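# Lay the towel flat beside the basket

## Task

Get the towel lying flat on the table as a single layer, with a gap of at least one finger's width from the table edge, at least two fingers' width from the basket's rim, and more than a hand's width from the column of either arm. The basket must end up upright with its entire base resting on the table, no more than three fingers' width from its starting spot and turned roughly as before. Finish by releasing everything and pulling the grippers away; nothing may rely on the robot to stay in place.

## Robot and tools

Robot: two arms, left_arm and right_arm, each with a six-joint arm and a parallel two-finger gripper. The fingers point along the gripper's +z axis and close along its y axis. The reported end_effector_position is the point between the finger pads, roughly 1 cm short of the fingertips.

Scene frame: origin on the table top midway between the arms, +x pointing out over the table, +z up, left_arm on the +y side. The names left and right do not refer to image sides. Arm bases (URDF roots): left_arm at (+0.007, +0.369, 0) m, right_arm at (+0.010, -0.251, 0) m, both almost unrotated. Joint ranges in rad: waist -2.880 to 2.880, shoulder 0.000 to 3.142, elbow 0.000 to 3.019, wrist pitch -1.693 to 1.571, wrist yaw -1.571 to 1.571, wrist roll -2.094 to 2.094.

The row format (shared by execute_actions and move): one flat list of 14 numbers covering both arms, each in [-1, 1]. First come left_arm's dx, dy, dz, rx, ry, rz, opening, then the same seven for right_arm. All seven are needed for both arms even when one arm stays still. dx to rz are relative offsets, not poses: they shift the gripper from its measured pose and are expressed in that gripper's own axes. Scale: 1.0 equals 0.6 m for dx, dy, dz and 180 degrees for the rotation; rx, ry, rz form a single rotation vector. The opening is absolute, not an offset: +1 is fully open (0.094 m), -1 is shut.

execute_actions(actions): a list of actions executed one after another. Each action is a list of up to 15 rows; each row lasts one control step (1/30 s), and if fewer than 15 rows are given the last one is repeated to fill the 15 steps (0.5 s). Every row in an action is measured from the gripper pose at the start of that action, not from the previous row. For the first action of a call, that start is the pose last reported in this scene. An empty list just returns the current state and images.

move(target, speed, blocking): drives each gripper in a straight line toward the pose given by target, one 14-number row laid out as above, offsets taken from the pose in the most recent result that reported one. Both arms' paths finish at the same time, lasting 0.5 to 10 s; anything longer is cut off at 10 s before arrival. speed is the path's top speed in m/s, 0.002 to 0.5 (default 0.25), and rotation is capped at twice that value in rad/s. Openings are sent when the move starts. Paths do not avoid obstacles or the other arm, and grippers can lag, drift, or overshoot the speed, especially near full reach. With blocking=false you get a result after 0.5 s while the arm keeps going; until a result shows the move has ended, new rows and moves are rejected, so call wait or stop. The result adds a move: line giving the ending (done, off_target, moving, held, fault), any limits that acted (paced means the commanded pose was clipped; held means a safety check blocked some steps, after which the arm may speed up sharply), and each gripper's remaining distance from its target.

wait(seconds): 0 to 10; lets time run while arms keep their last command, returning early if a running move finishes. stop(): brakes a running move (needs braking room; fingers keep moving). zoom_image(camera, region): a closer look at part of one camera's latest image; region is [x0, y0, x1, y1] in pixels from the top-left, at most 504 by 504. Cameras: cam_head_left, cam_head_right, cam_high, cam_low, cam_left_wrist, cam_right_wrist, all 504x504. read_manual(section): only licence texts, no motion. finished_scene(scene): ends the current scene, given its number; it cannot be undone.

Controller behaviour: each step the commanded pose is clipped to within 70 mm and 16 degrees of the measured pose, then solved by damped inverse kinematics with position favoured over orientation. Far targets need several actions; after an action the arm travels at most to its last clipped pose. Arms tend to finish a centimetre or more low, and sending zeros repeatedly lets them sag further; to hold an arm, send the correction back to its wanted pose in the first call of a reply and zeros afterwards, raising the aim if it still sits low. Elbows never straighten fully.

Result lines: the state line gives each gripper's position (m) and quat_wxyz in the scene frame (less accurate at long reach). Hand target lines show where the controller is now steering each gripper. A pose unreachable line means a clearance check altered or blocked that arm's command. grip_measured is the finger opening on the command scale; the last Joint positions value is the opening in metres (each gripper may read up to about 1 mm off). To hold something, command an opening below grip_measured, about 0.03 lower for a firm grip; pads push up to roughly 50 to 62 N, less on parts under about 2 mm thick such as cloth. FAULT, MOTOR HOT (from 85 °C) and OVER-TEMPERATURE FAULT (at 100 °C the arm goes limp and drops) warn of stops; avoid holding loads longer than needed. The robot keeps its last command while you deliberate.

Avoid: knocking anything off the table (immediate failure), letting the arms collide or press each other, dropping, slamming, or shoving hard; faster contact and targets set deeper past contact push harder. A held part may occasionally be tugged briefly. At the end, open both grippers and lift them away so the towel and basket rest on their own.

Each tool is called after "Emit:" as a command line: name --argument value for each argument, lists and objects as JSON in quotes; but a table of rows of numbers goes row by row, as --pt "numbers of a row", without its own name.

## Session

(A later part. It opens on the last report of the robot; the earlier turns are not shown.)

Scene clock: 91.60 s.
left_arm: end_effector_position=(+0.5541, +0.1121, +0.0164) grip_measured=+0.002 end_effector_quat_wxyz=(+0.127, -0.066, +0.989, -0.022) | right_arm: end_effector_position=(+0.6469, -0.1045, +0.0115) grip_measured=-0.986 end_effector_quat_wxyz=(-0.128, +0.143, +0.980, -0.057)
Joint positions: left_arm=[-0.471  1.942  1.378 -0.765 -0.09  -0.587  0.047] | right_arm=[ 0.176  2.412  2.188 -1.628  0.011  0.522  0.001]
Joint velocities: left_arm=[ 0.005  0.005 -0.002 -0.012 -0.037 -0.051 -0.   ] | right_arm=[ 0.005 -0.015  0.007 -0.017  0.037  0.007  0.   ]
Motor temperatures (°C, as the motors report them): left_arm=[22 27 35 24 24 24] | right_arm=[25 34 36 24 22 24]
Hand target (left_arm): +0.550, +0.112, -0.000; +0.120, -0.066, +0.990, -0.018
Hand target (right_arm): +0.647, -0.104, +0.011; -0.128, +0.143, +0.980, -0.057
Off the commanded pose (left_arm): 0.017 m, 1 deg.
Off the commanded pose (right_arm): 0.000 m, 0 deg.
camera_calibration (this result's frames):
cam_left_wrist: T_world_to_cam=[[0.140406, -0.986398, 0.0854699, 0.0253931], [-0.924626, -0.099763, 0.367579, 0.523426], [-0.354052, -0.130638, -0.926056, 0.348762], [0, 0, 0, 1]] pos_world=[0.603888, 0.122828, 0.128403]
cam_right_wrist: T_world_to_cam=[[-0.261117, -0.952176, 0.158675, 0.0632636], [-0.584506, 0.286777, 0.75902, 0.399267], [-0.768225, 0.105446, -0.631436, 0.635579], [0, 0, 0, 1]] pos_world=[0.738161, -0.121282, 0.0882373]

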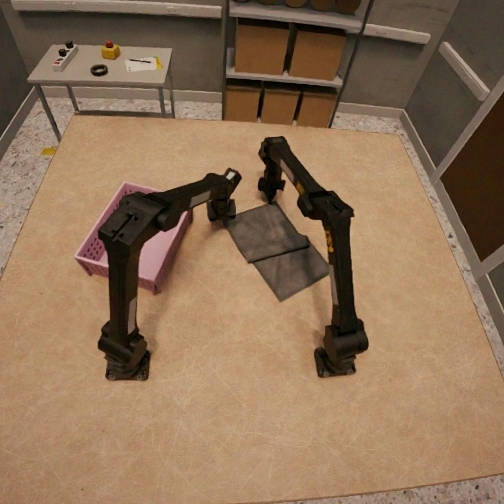

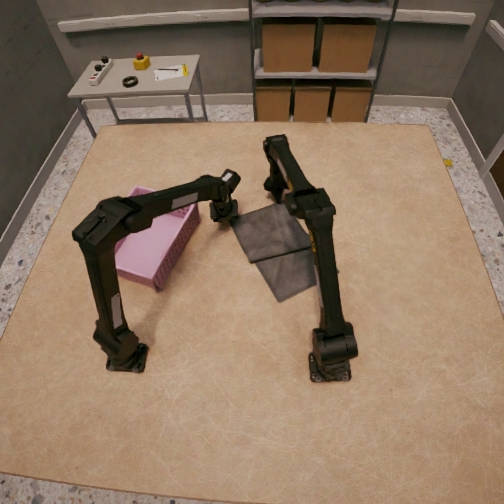

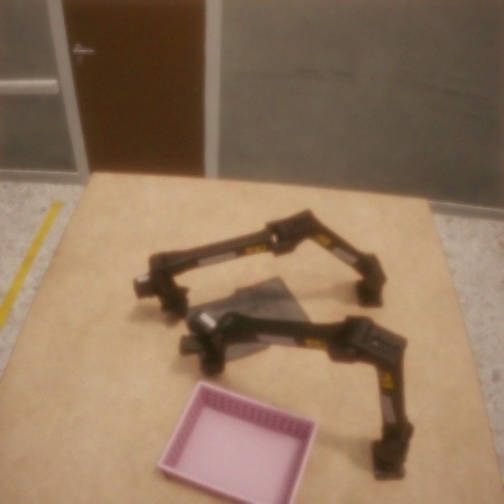

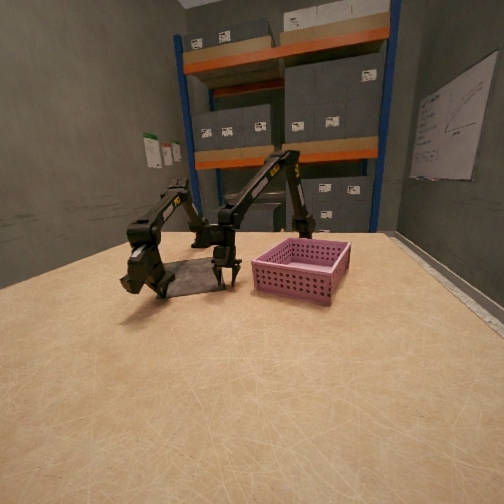

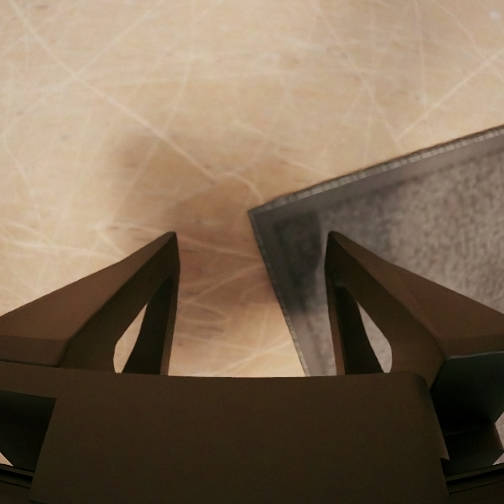

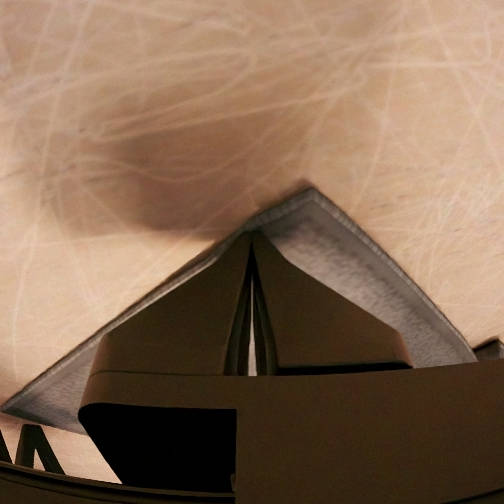

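Emit:
execute_actions --actions '[[[0,0,0.03,0,0,0,-1,0,0,0,0,0,0,-1]],[[0,0,0.02,0,0,0,-1,0,0,0,0,0,0,-1]],[[0,0,-0.08,0,0,0,-1,0,0,-0.08,0,0,0,-1]],[[0,0,-0.03,0,0,0,-1,0,0,-0.03,0,0,0,-1]]]'

Scene clock: 97.27 s.
left_arm: end_effector_position=(+0.5471, +0.1156, +0.0912) grip_measured=-0.981 end_effector_quat_wxyz=(+0.153, -0.067, +0.985, -0.037) | right_arm: end_effector_position=(+0.6466, -0.1045, +0.0305) grip_measured=-0.987 end_effector_quat_wxyz=(-0.136, +0.143, +0.979, -0.060)
Joint positions: left_arm=[-0.471  1.803  1.376 -0.839 -0.09  -0.587  0.001] | right_arm=[ 0.176  2.413  2.238 -1.694  0.011  0.522  0.001]
Joint velocities: left_arm=[ 0.005 -0.015  0.012  0.002  0.051  0.007  0.001] | right_arm=[-0.015  0.015 -0.017 -0.007  0.007 -0.007 -0.   ]
Motor temperatures (°C, as the motors report them): left_arm=[22 27 34 24 24 24] | right_arm=[25 35 36 24 22 24]
Hand target (left_arm): +0.545, +0.115, +0.091; +0.148, -0.067, +0.986, -0.034
Hand target (right_arm): +0.651, -0.103, +0.047; -0.126, +0.143, +0.980, -0.056
Off the commanded pose (left_arm): 0.003 m, 1 deg.
Off the commanded pose (right_arm): 0.018 m, 0 deg.
joint sent to its limit (right arm) — the command would take joint 4 (wrist pitch) past its lower limit, so that joint was sent only as far as its limit.
camera_calibration (this result's frames):
cam_left_wrist: T_world_to_cam=[[0.134677, -0.983526, 0.120575, 0.0230476], [-0.943694, -0.0902032, 0.318284, 0.503672], [-0.302164, -0.156652, -0.940296, 0.391849], [0, 0, 0, 1]] pos_world=[0.590611, 0.129485, 0.205365]
cam_right_wrist: T_world_to_cam=[[-0.258274, -0.951509, 0.167107, 0.0580635], [-0.571179, 0.289904, 0.767926, 0.376098], [-0.779133, 0.102887, -0.618357, 0.653741], [0, 0, 0, 1]] pos_world=[0.739167, -0.121046, 0.105727]

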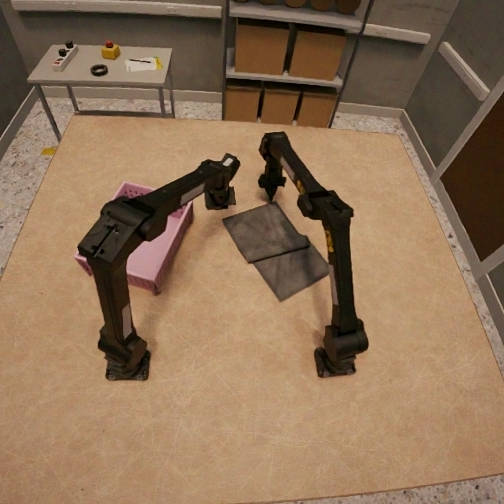

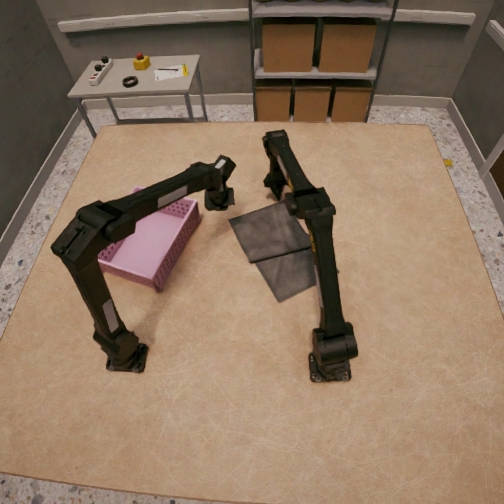

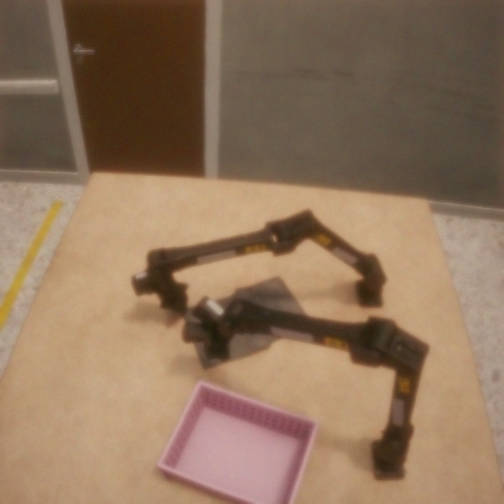

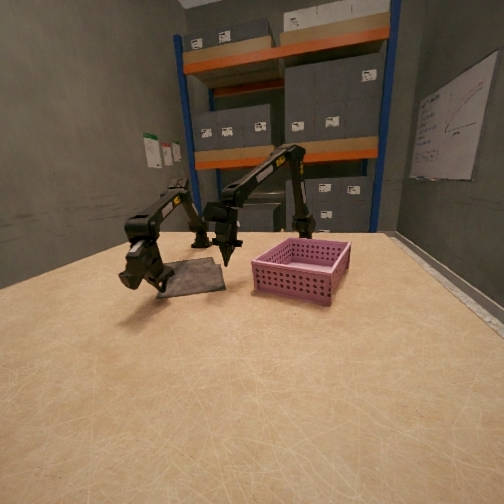

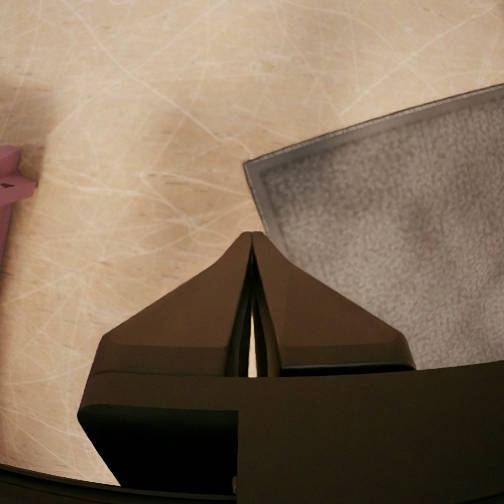

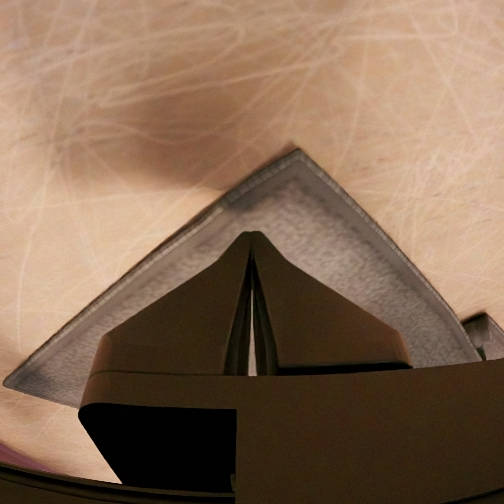

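Emit:
move --target '[0.03,-0.04,0.17,0,0,0,0.1, 0,-0.05,-0.05,0,0,0,0]' --speed 0.05

Scene clock: 106.53 s.
left_arm: end_effector_position=(+0.5656, +0.0918, +0.0103) grip_measured=+0.098 end_effector_quat_wxyz=(+0.159, -0.065, +0.984, -0.039) | right_arm: end_effector_position=(+0.6462, -0.1261, +0.0416) grip_measured=-0.002 end_effector_quat_wxyz=(-0.135, +0.144, +0.979, -0.057)
Joint positions: left_arm=[-0.495  1.962  1.376 -0.67  -0.1   -0.605  0.052] | right_arm=[ 0.145  2.383  2.212 -1.694  0.016  0.494  0.047]
Joint velocities: left_arm=[-0.005  0.015 -0.002 -0.007 -0.007 -0.007 -0.   ] | right_arm=[-0.024  0.005 -0.007 -0.012 -0.022 -0.037  0.   ]
Motor temperatures (°C, as the motors report them): left_arm=[22 27 34 24 24 24] | right_arm=[25 36 35 24 22 24]
Hand target (left_arm): +0.563, +0.084, -0.008; +0.153, -0.067, +0.985, -0.037
Hand target (right_arm): +0.646, -0.131, +0.063; -0.127, +0.143, +0.980, -0.056
Off the commanded pose (left_arm): 0.021 m, 1 deg.
Off the commanded pose (right_arm): 0.023 m, 0 deg.
joint sent to its limit (right arm) — the command would take joint 4 (wrist pitch) past its lower limit, so that joint was sent only as far as its limit.
move: off_target (left_arm, right_arm)
camera_calibration (this result's frames):
cam_left_wrist: T_world_to_cam=[[0.129535, -0.983746, 0.124355, 0.00976359], [-0.948025, -0.0861088, 0.306324, 0.546859], [-0.290637, -0.157572, -0.94377, 0.311234], [0, 0, 0, 1]] pos_world=[0.607627, 0.105736, 0.125003]
cam_right_wrist: T_world_to_cam=[[-0.261452, -0.951456, 0.162399, 0.0378426], [-0.57267, 0.288349, 0.767401, 0.374375], [-0.776976, 0.107637, -0.62026, 0.661739], [0, 0, 0, 1]] pos_world=[0.738443, -0.143173, 0.117009]

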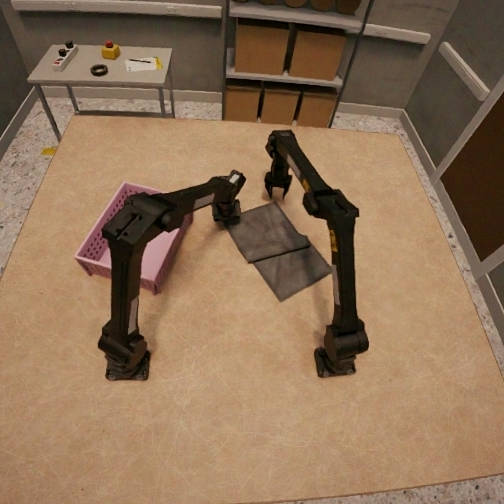

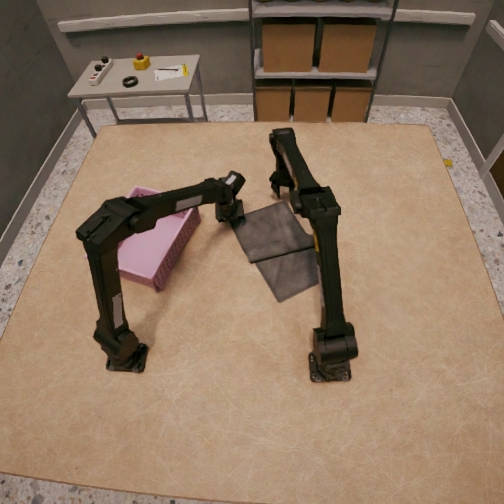

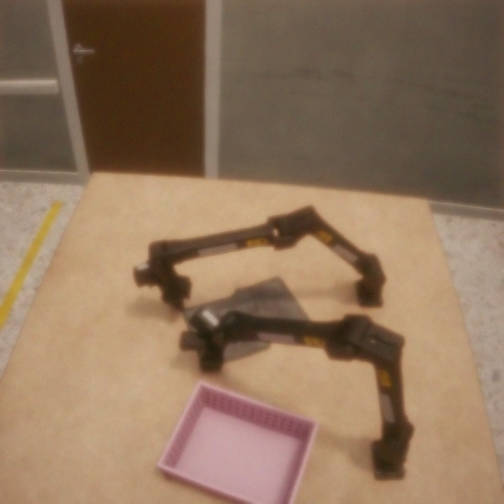

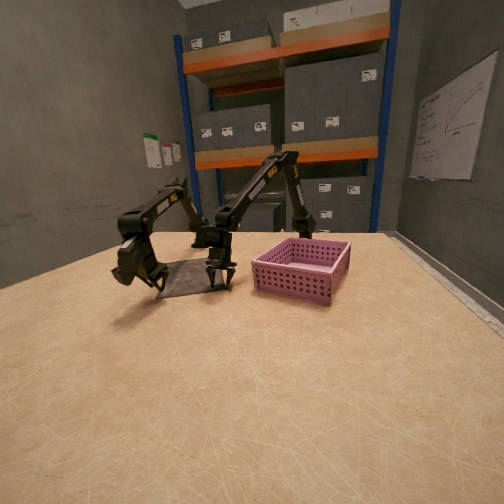

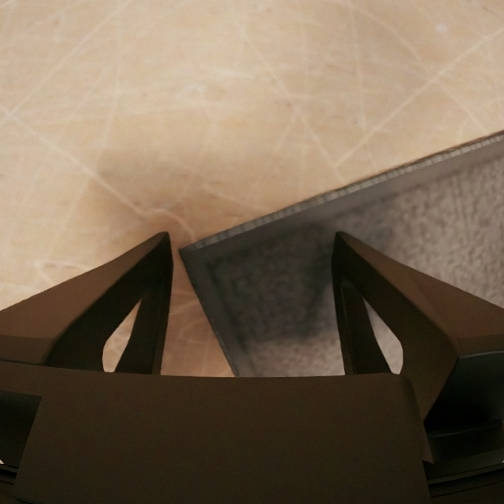

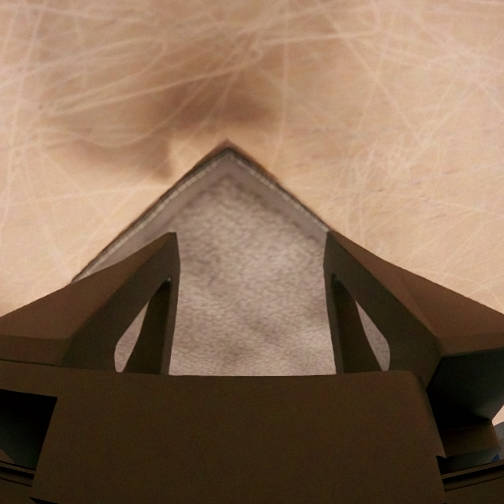

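Emit:
execute_actions --actions '[[[0.01,0,0.03,0,0,0,-1,0,0,0,0,0,0,0]],[[0.01,0,0.03,0,0,0,-1,0,0,0,0,0,0,0]],[[0,0,-0.08,0,0,0,-1,0,0,0,0,0,0,0]],[[0,0,-0.03,0,0,0,-1,0,0,0,0,0,0,0]]]'

Scene clock: 111.40 s.
left_arm: end_effector_position=(+0.5625, +0.0934, +0.0936) grip_measured=-0.981 end_effector_quat_wxyz=(+0.201, -0.067, +0.975, -0.065) | right_arm: end_effector_position=(+0.6462, -0.1261, +0.0416) grip_measured=-0.002 end_effector_quat_wxyz=(-0.135, +0.144, +0.979, -0.057)
Joint positions: left_arm=[-0.495  1.807  1.36  -0.709 -0.1   -0.605  0.001] | right_arm=[ 0.145  2.383  2.212 -1.694  0.016  0.493  0.047]
Joint velocities: left_arm=[-0.005 -0.005 -0.007 -0.007 -0.037  0.007 -0.   ] | right_arm=[-0.015 -0.005 -0.007 -0.002 -0.051 -0.066 -0.   ]
Motor temperatures (°C, as the motors report them): left_arm=[22 27 34 24 24 24] | right_arm=[25 36 35 24 22 24]
Hand target (left_arm): +0.557, +0.094, +0.089; +0.192, -0.067, +0.977, -0.059
Hand target (right_arm): +0.646, -0.126, +0.042; -0.135, +0.144, +0.979, -0.057
Off the commanded pose (left_arm): 0.007 m, 1 deg.
Off the commanded pose (right_arm): 0.000 m, 0 deg.
camera_calibration (this result's frames):
cam_left_wrist: T_world_to_cam=[[0.116324, -0.976475, 0.181563, 0.00279895], [-0.971547, -0.0738963, 0.225025, 0.538269], [-0.206314, -0.202572, -0.957287, 0.347273], [0, 0, 0, 1]] pos_world=[0.594276, 0.112857, 0.210808]
cam_right_wrist: T_world_to_cam=[[-0.2611, -0.951569, 0.162305, 0.037605], [-0.572753, 0.288057, 0.767448, 0.37439], [-0.777033, 0.10742, -0.620226, 0.661747], [0, 0, 0, 1]] pos_world=[0.738451, -0.143147, 0.117004]

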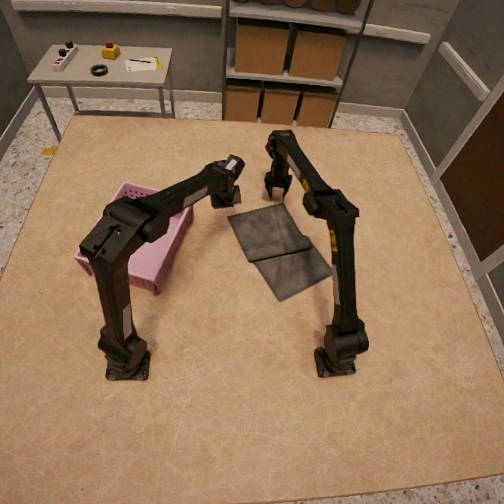

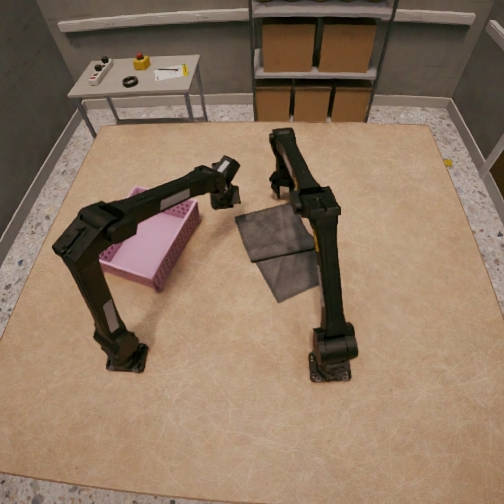

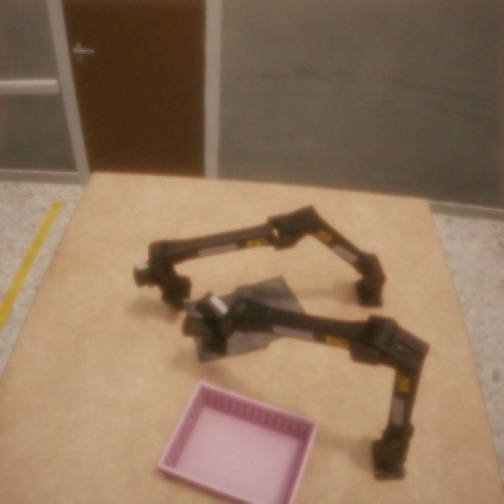

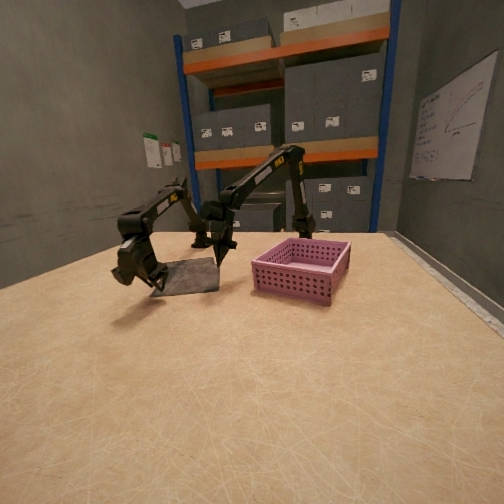

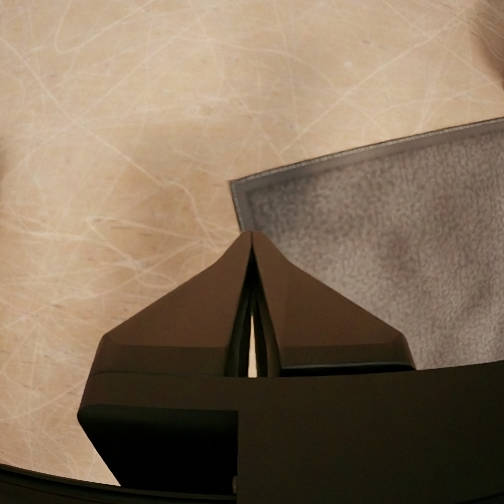

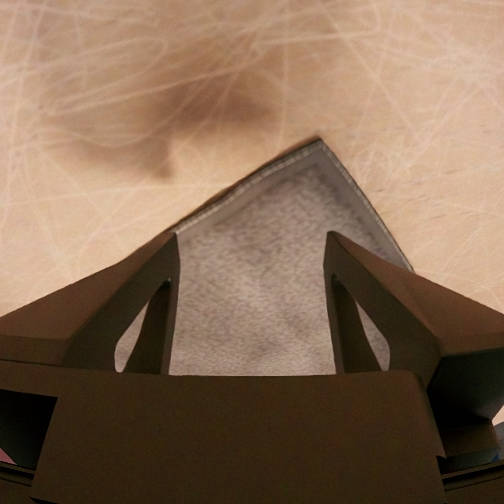

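Emit:
move --target '[0.05,-0.04,0.17,0,0,0,-0.3, 0.03,0,0.09,0,0,0,-0.3]' --speed 0.05

Emit:
move --target '[-0.12,0,0.06,0,0,0,-0.3, -0.14,0.03,0.0,0,0,0,-0.3]' --speed 0.04

Scene clock: 119.80 s.
left_arm: end_effector_position=(+0.5763, +0.0666, +0.0134) grip_measured=-0.302 end_effector_quat_wxyz=(+0.206, -0.066, +0.974, -0.065) | right_arm: end_effector_position=(+0.6230, -0.1298, +0.0116) grip_measured=-0.298 end_effector_quat_wxyz=(-0.123, +0.145, +0.980, -0.053)
Joint positions: left_arm=[-0.526  1.965  1.36  -0.545 -0.118 -0.63   0.033] | right_arm=[ 0.147  2.307  1.996 -1.528  0.016  0.497  0.033]
Joint velocities: left_arm=[-0.015 -0.024 -0.007  0.007 -0.022 -0.007 -0.001] | right_arm=[-0.005  0.005 -0.002  0.012  0.007  0.051 -0.   ]
Motor temperatures (°C, as the motors report them): left_arm=[22 27 34 24 24 24] | right_arm=[25 36 35 24 22 24]
Hand target (left_arm): +0.577, +0.055, -0.006; +0.202, -0.067, +0.975, -0.065
Hand target (right_arm): +0.615, -0.124, -0.006; -0.135, +0.144, +0.979, -0.058
Off the commanded pose (left_arm): 0.024 m, 1 deg.
Off the commanded pose (right_arm): 0.020 m, 1 deg.
move: off_target (left_arm, right_arm)
camera_calibration (this result's frames):
cam_left_wrist: T_world_to_cam=[[0.112521, -0.97695, 0.181407, -0.00815596], [-0.97396, -0.072275, 0.21489, 0.569155], [-0.196825, -0.200863, -0.959643, 0.262405], [0, 0, 0, 1]] pos_world=[0.6069, 0.085875, 0.130989]
cam_right_wrist: T_world_to_cam=[[-0.267168, -0.951653, 0.151582, 0.0367716], [-0.591681, 0.286157, 0.753676, 0.396904], [-0.760614, 0.11167, -0.639528, 0.616058], [0, 0, 0, 1]] pos_world=[0.713248, -0.147378, 0.0892753]

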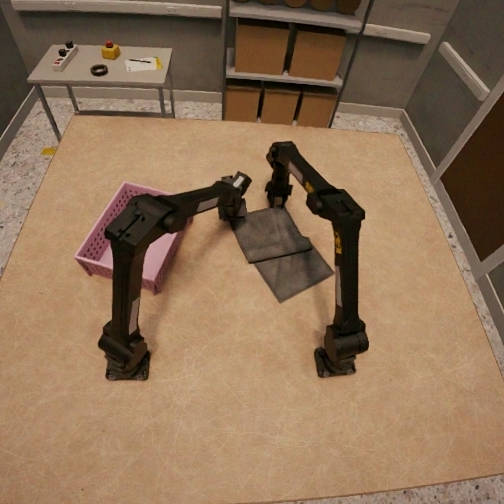

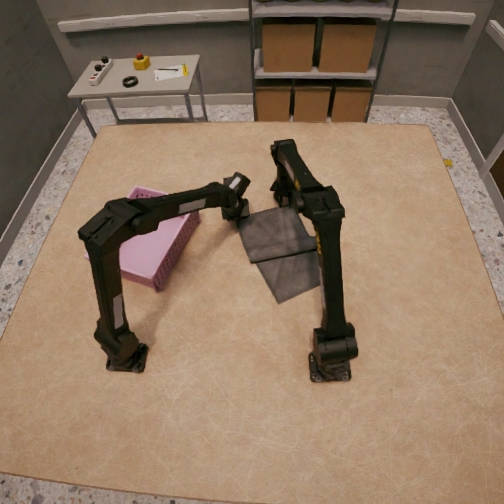

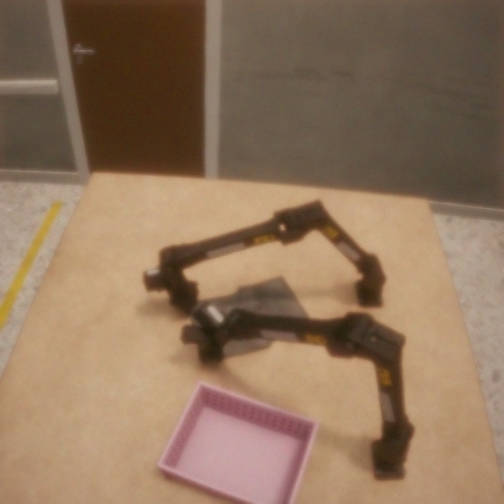

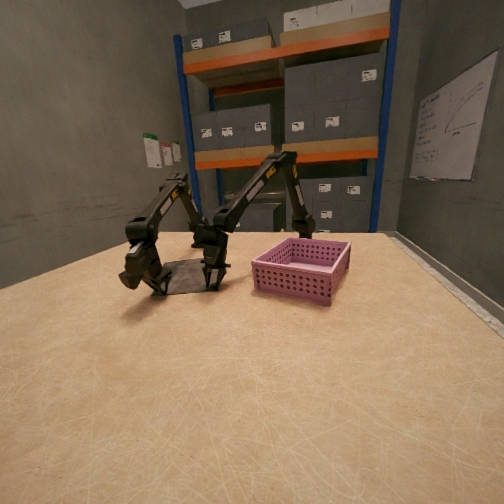

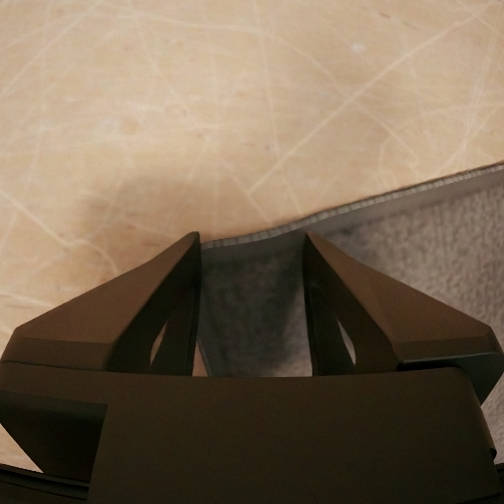

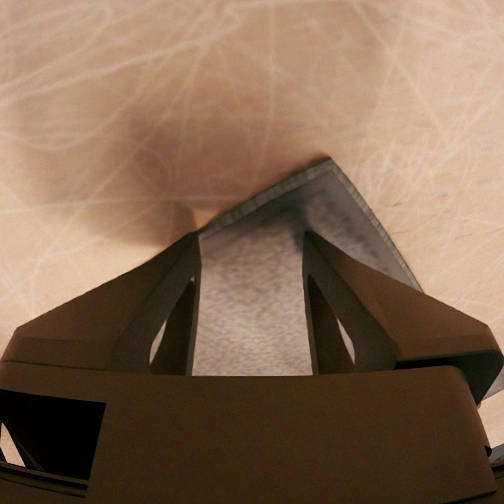

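Scene clock: 122.23 s.
left_arm: end_effector_position=(+0.6422, +0.0720, +0.0143) grip_measured=-0.302 end_effector_quat_wxyz=(+0.209, -0.069, +0.973, -0.068) | right_arm: end_effector_position=(+0.6992, -0.1301, +0.0111) grip_measured=-0.298 end_effector_quat_wxyz=(-0.104, +0.143, +0.983, -0.043)
Joint positions: left_arm=[-0.467  2.083  1.56  -0.614 -0.092 -0.581  0.033] | right_arm=[ 0.124  2.551  2.461 -1.706  0.016  0.469  0.033]
Joint velocities: left_arm=[-0.005 -0.015 -0.002 -0.017 -0.037  0.022 -0.   ] | right_arm=[-0.005 -0.005 -0.002  0.007  0.022 -0.022 -0.   ]
Motor temperatures (°C, as the motors report them): left_arm=[22 27 35 24 24 24] | right_arm=[25 36 35 24 22 24]
Hand target (left_arm): +0.656, +0.074, +0.008; +0.207, -0.066, +0.974, -0.066
Hand target (right_arm): +0.705, -0.138, -0.008; -0.107, +0.146, +0.982, -0.047
Off the commanded pose (left_arm): 0.015 m, 1 deg.
Off the commanded pose (right_arm): 0.023 m, 3 deg.
joint sent to its limit (right arm) — the command would take joint 4 (wrist pitch) past its lower limit, so that joint was sent only as far as its limit.
move: off_target (left_arm, right_arm)
camera_calibration (this result's frames):
cam_left_wrist: T_world_to_cam=[[0.115777, -0.975263, 0.188304, -0.0128011], [-0.97497, -0.0753543, 0.209177, 0.634459], [-0.189813, -0.207808, -0.959576, 0.273247], [0, 0, 0, 1]] pos_world=[0.671926, 0.0921078, 0.131898]
cam_right_wrist: T_world_to_cam=[[-0.267854, -0.955129, 0.126422, 0.0572423], [-0.623592, 0.271892, 0.732945, 0.463082], [-0.73443, 0.117486, -0.668438, 0.656512], [0, 0, 0, 1]] pos_world=[0.786269, -0.148366, 0.0921875]

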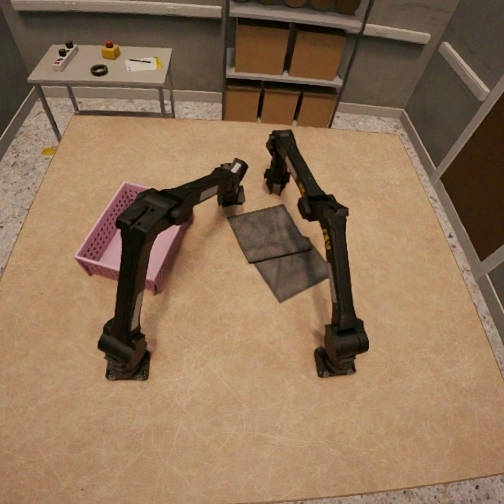

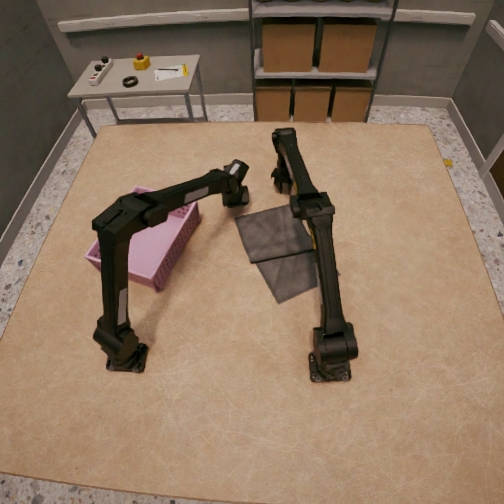

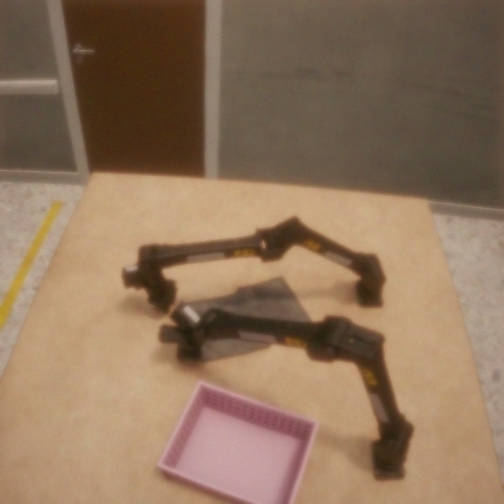

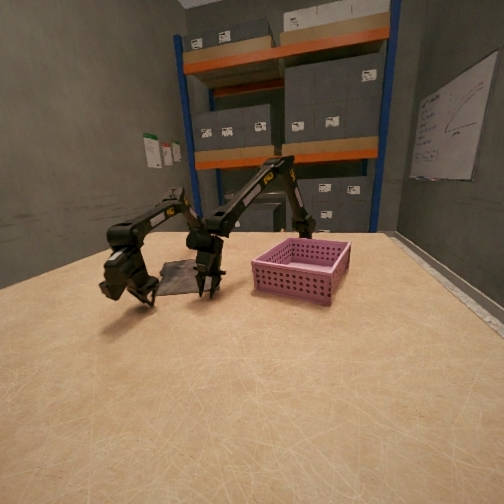

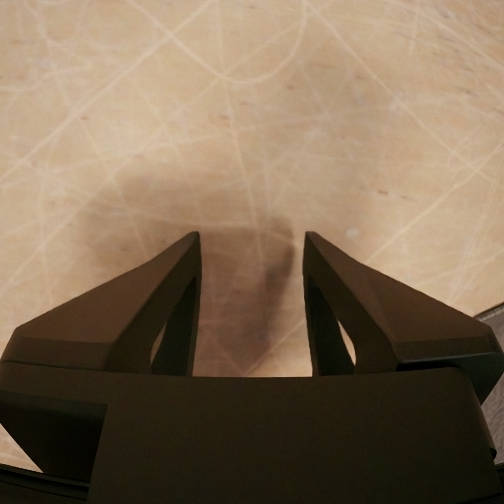

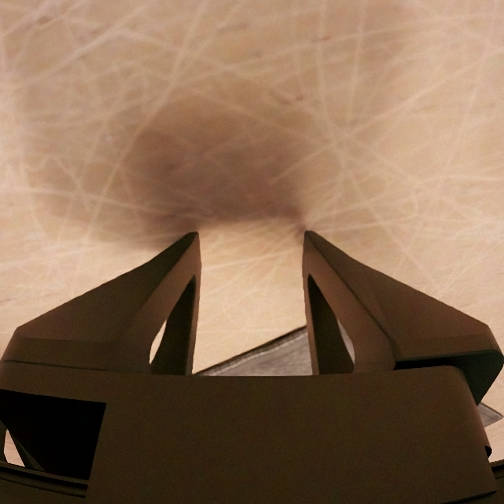

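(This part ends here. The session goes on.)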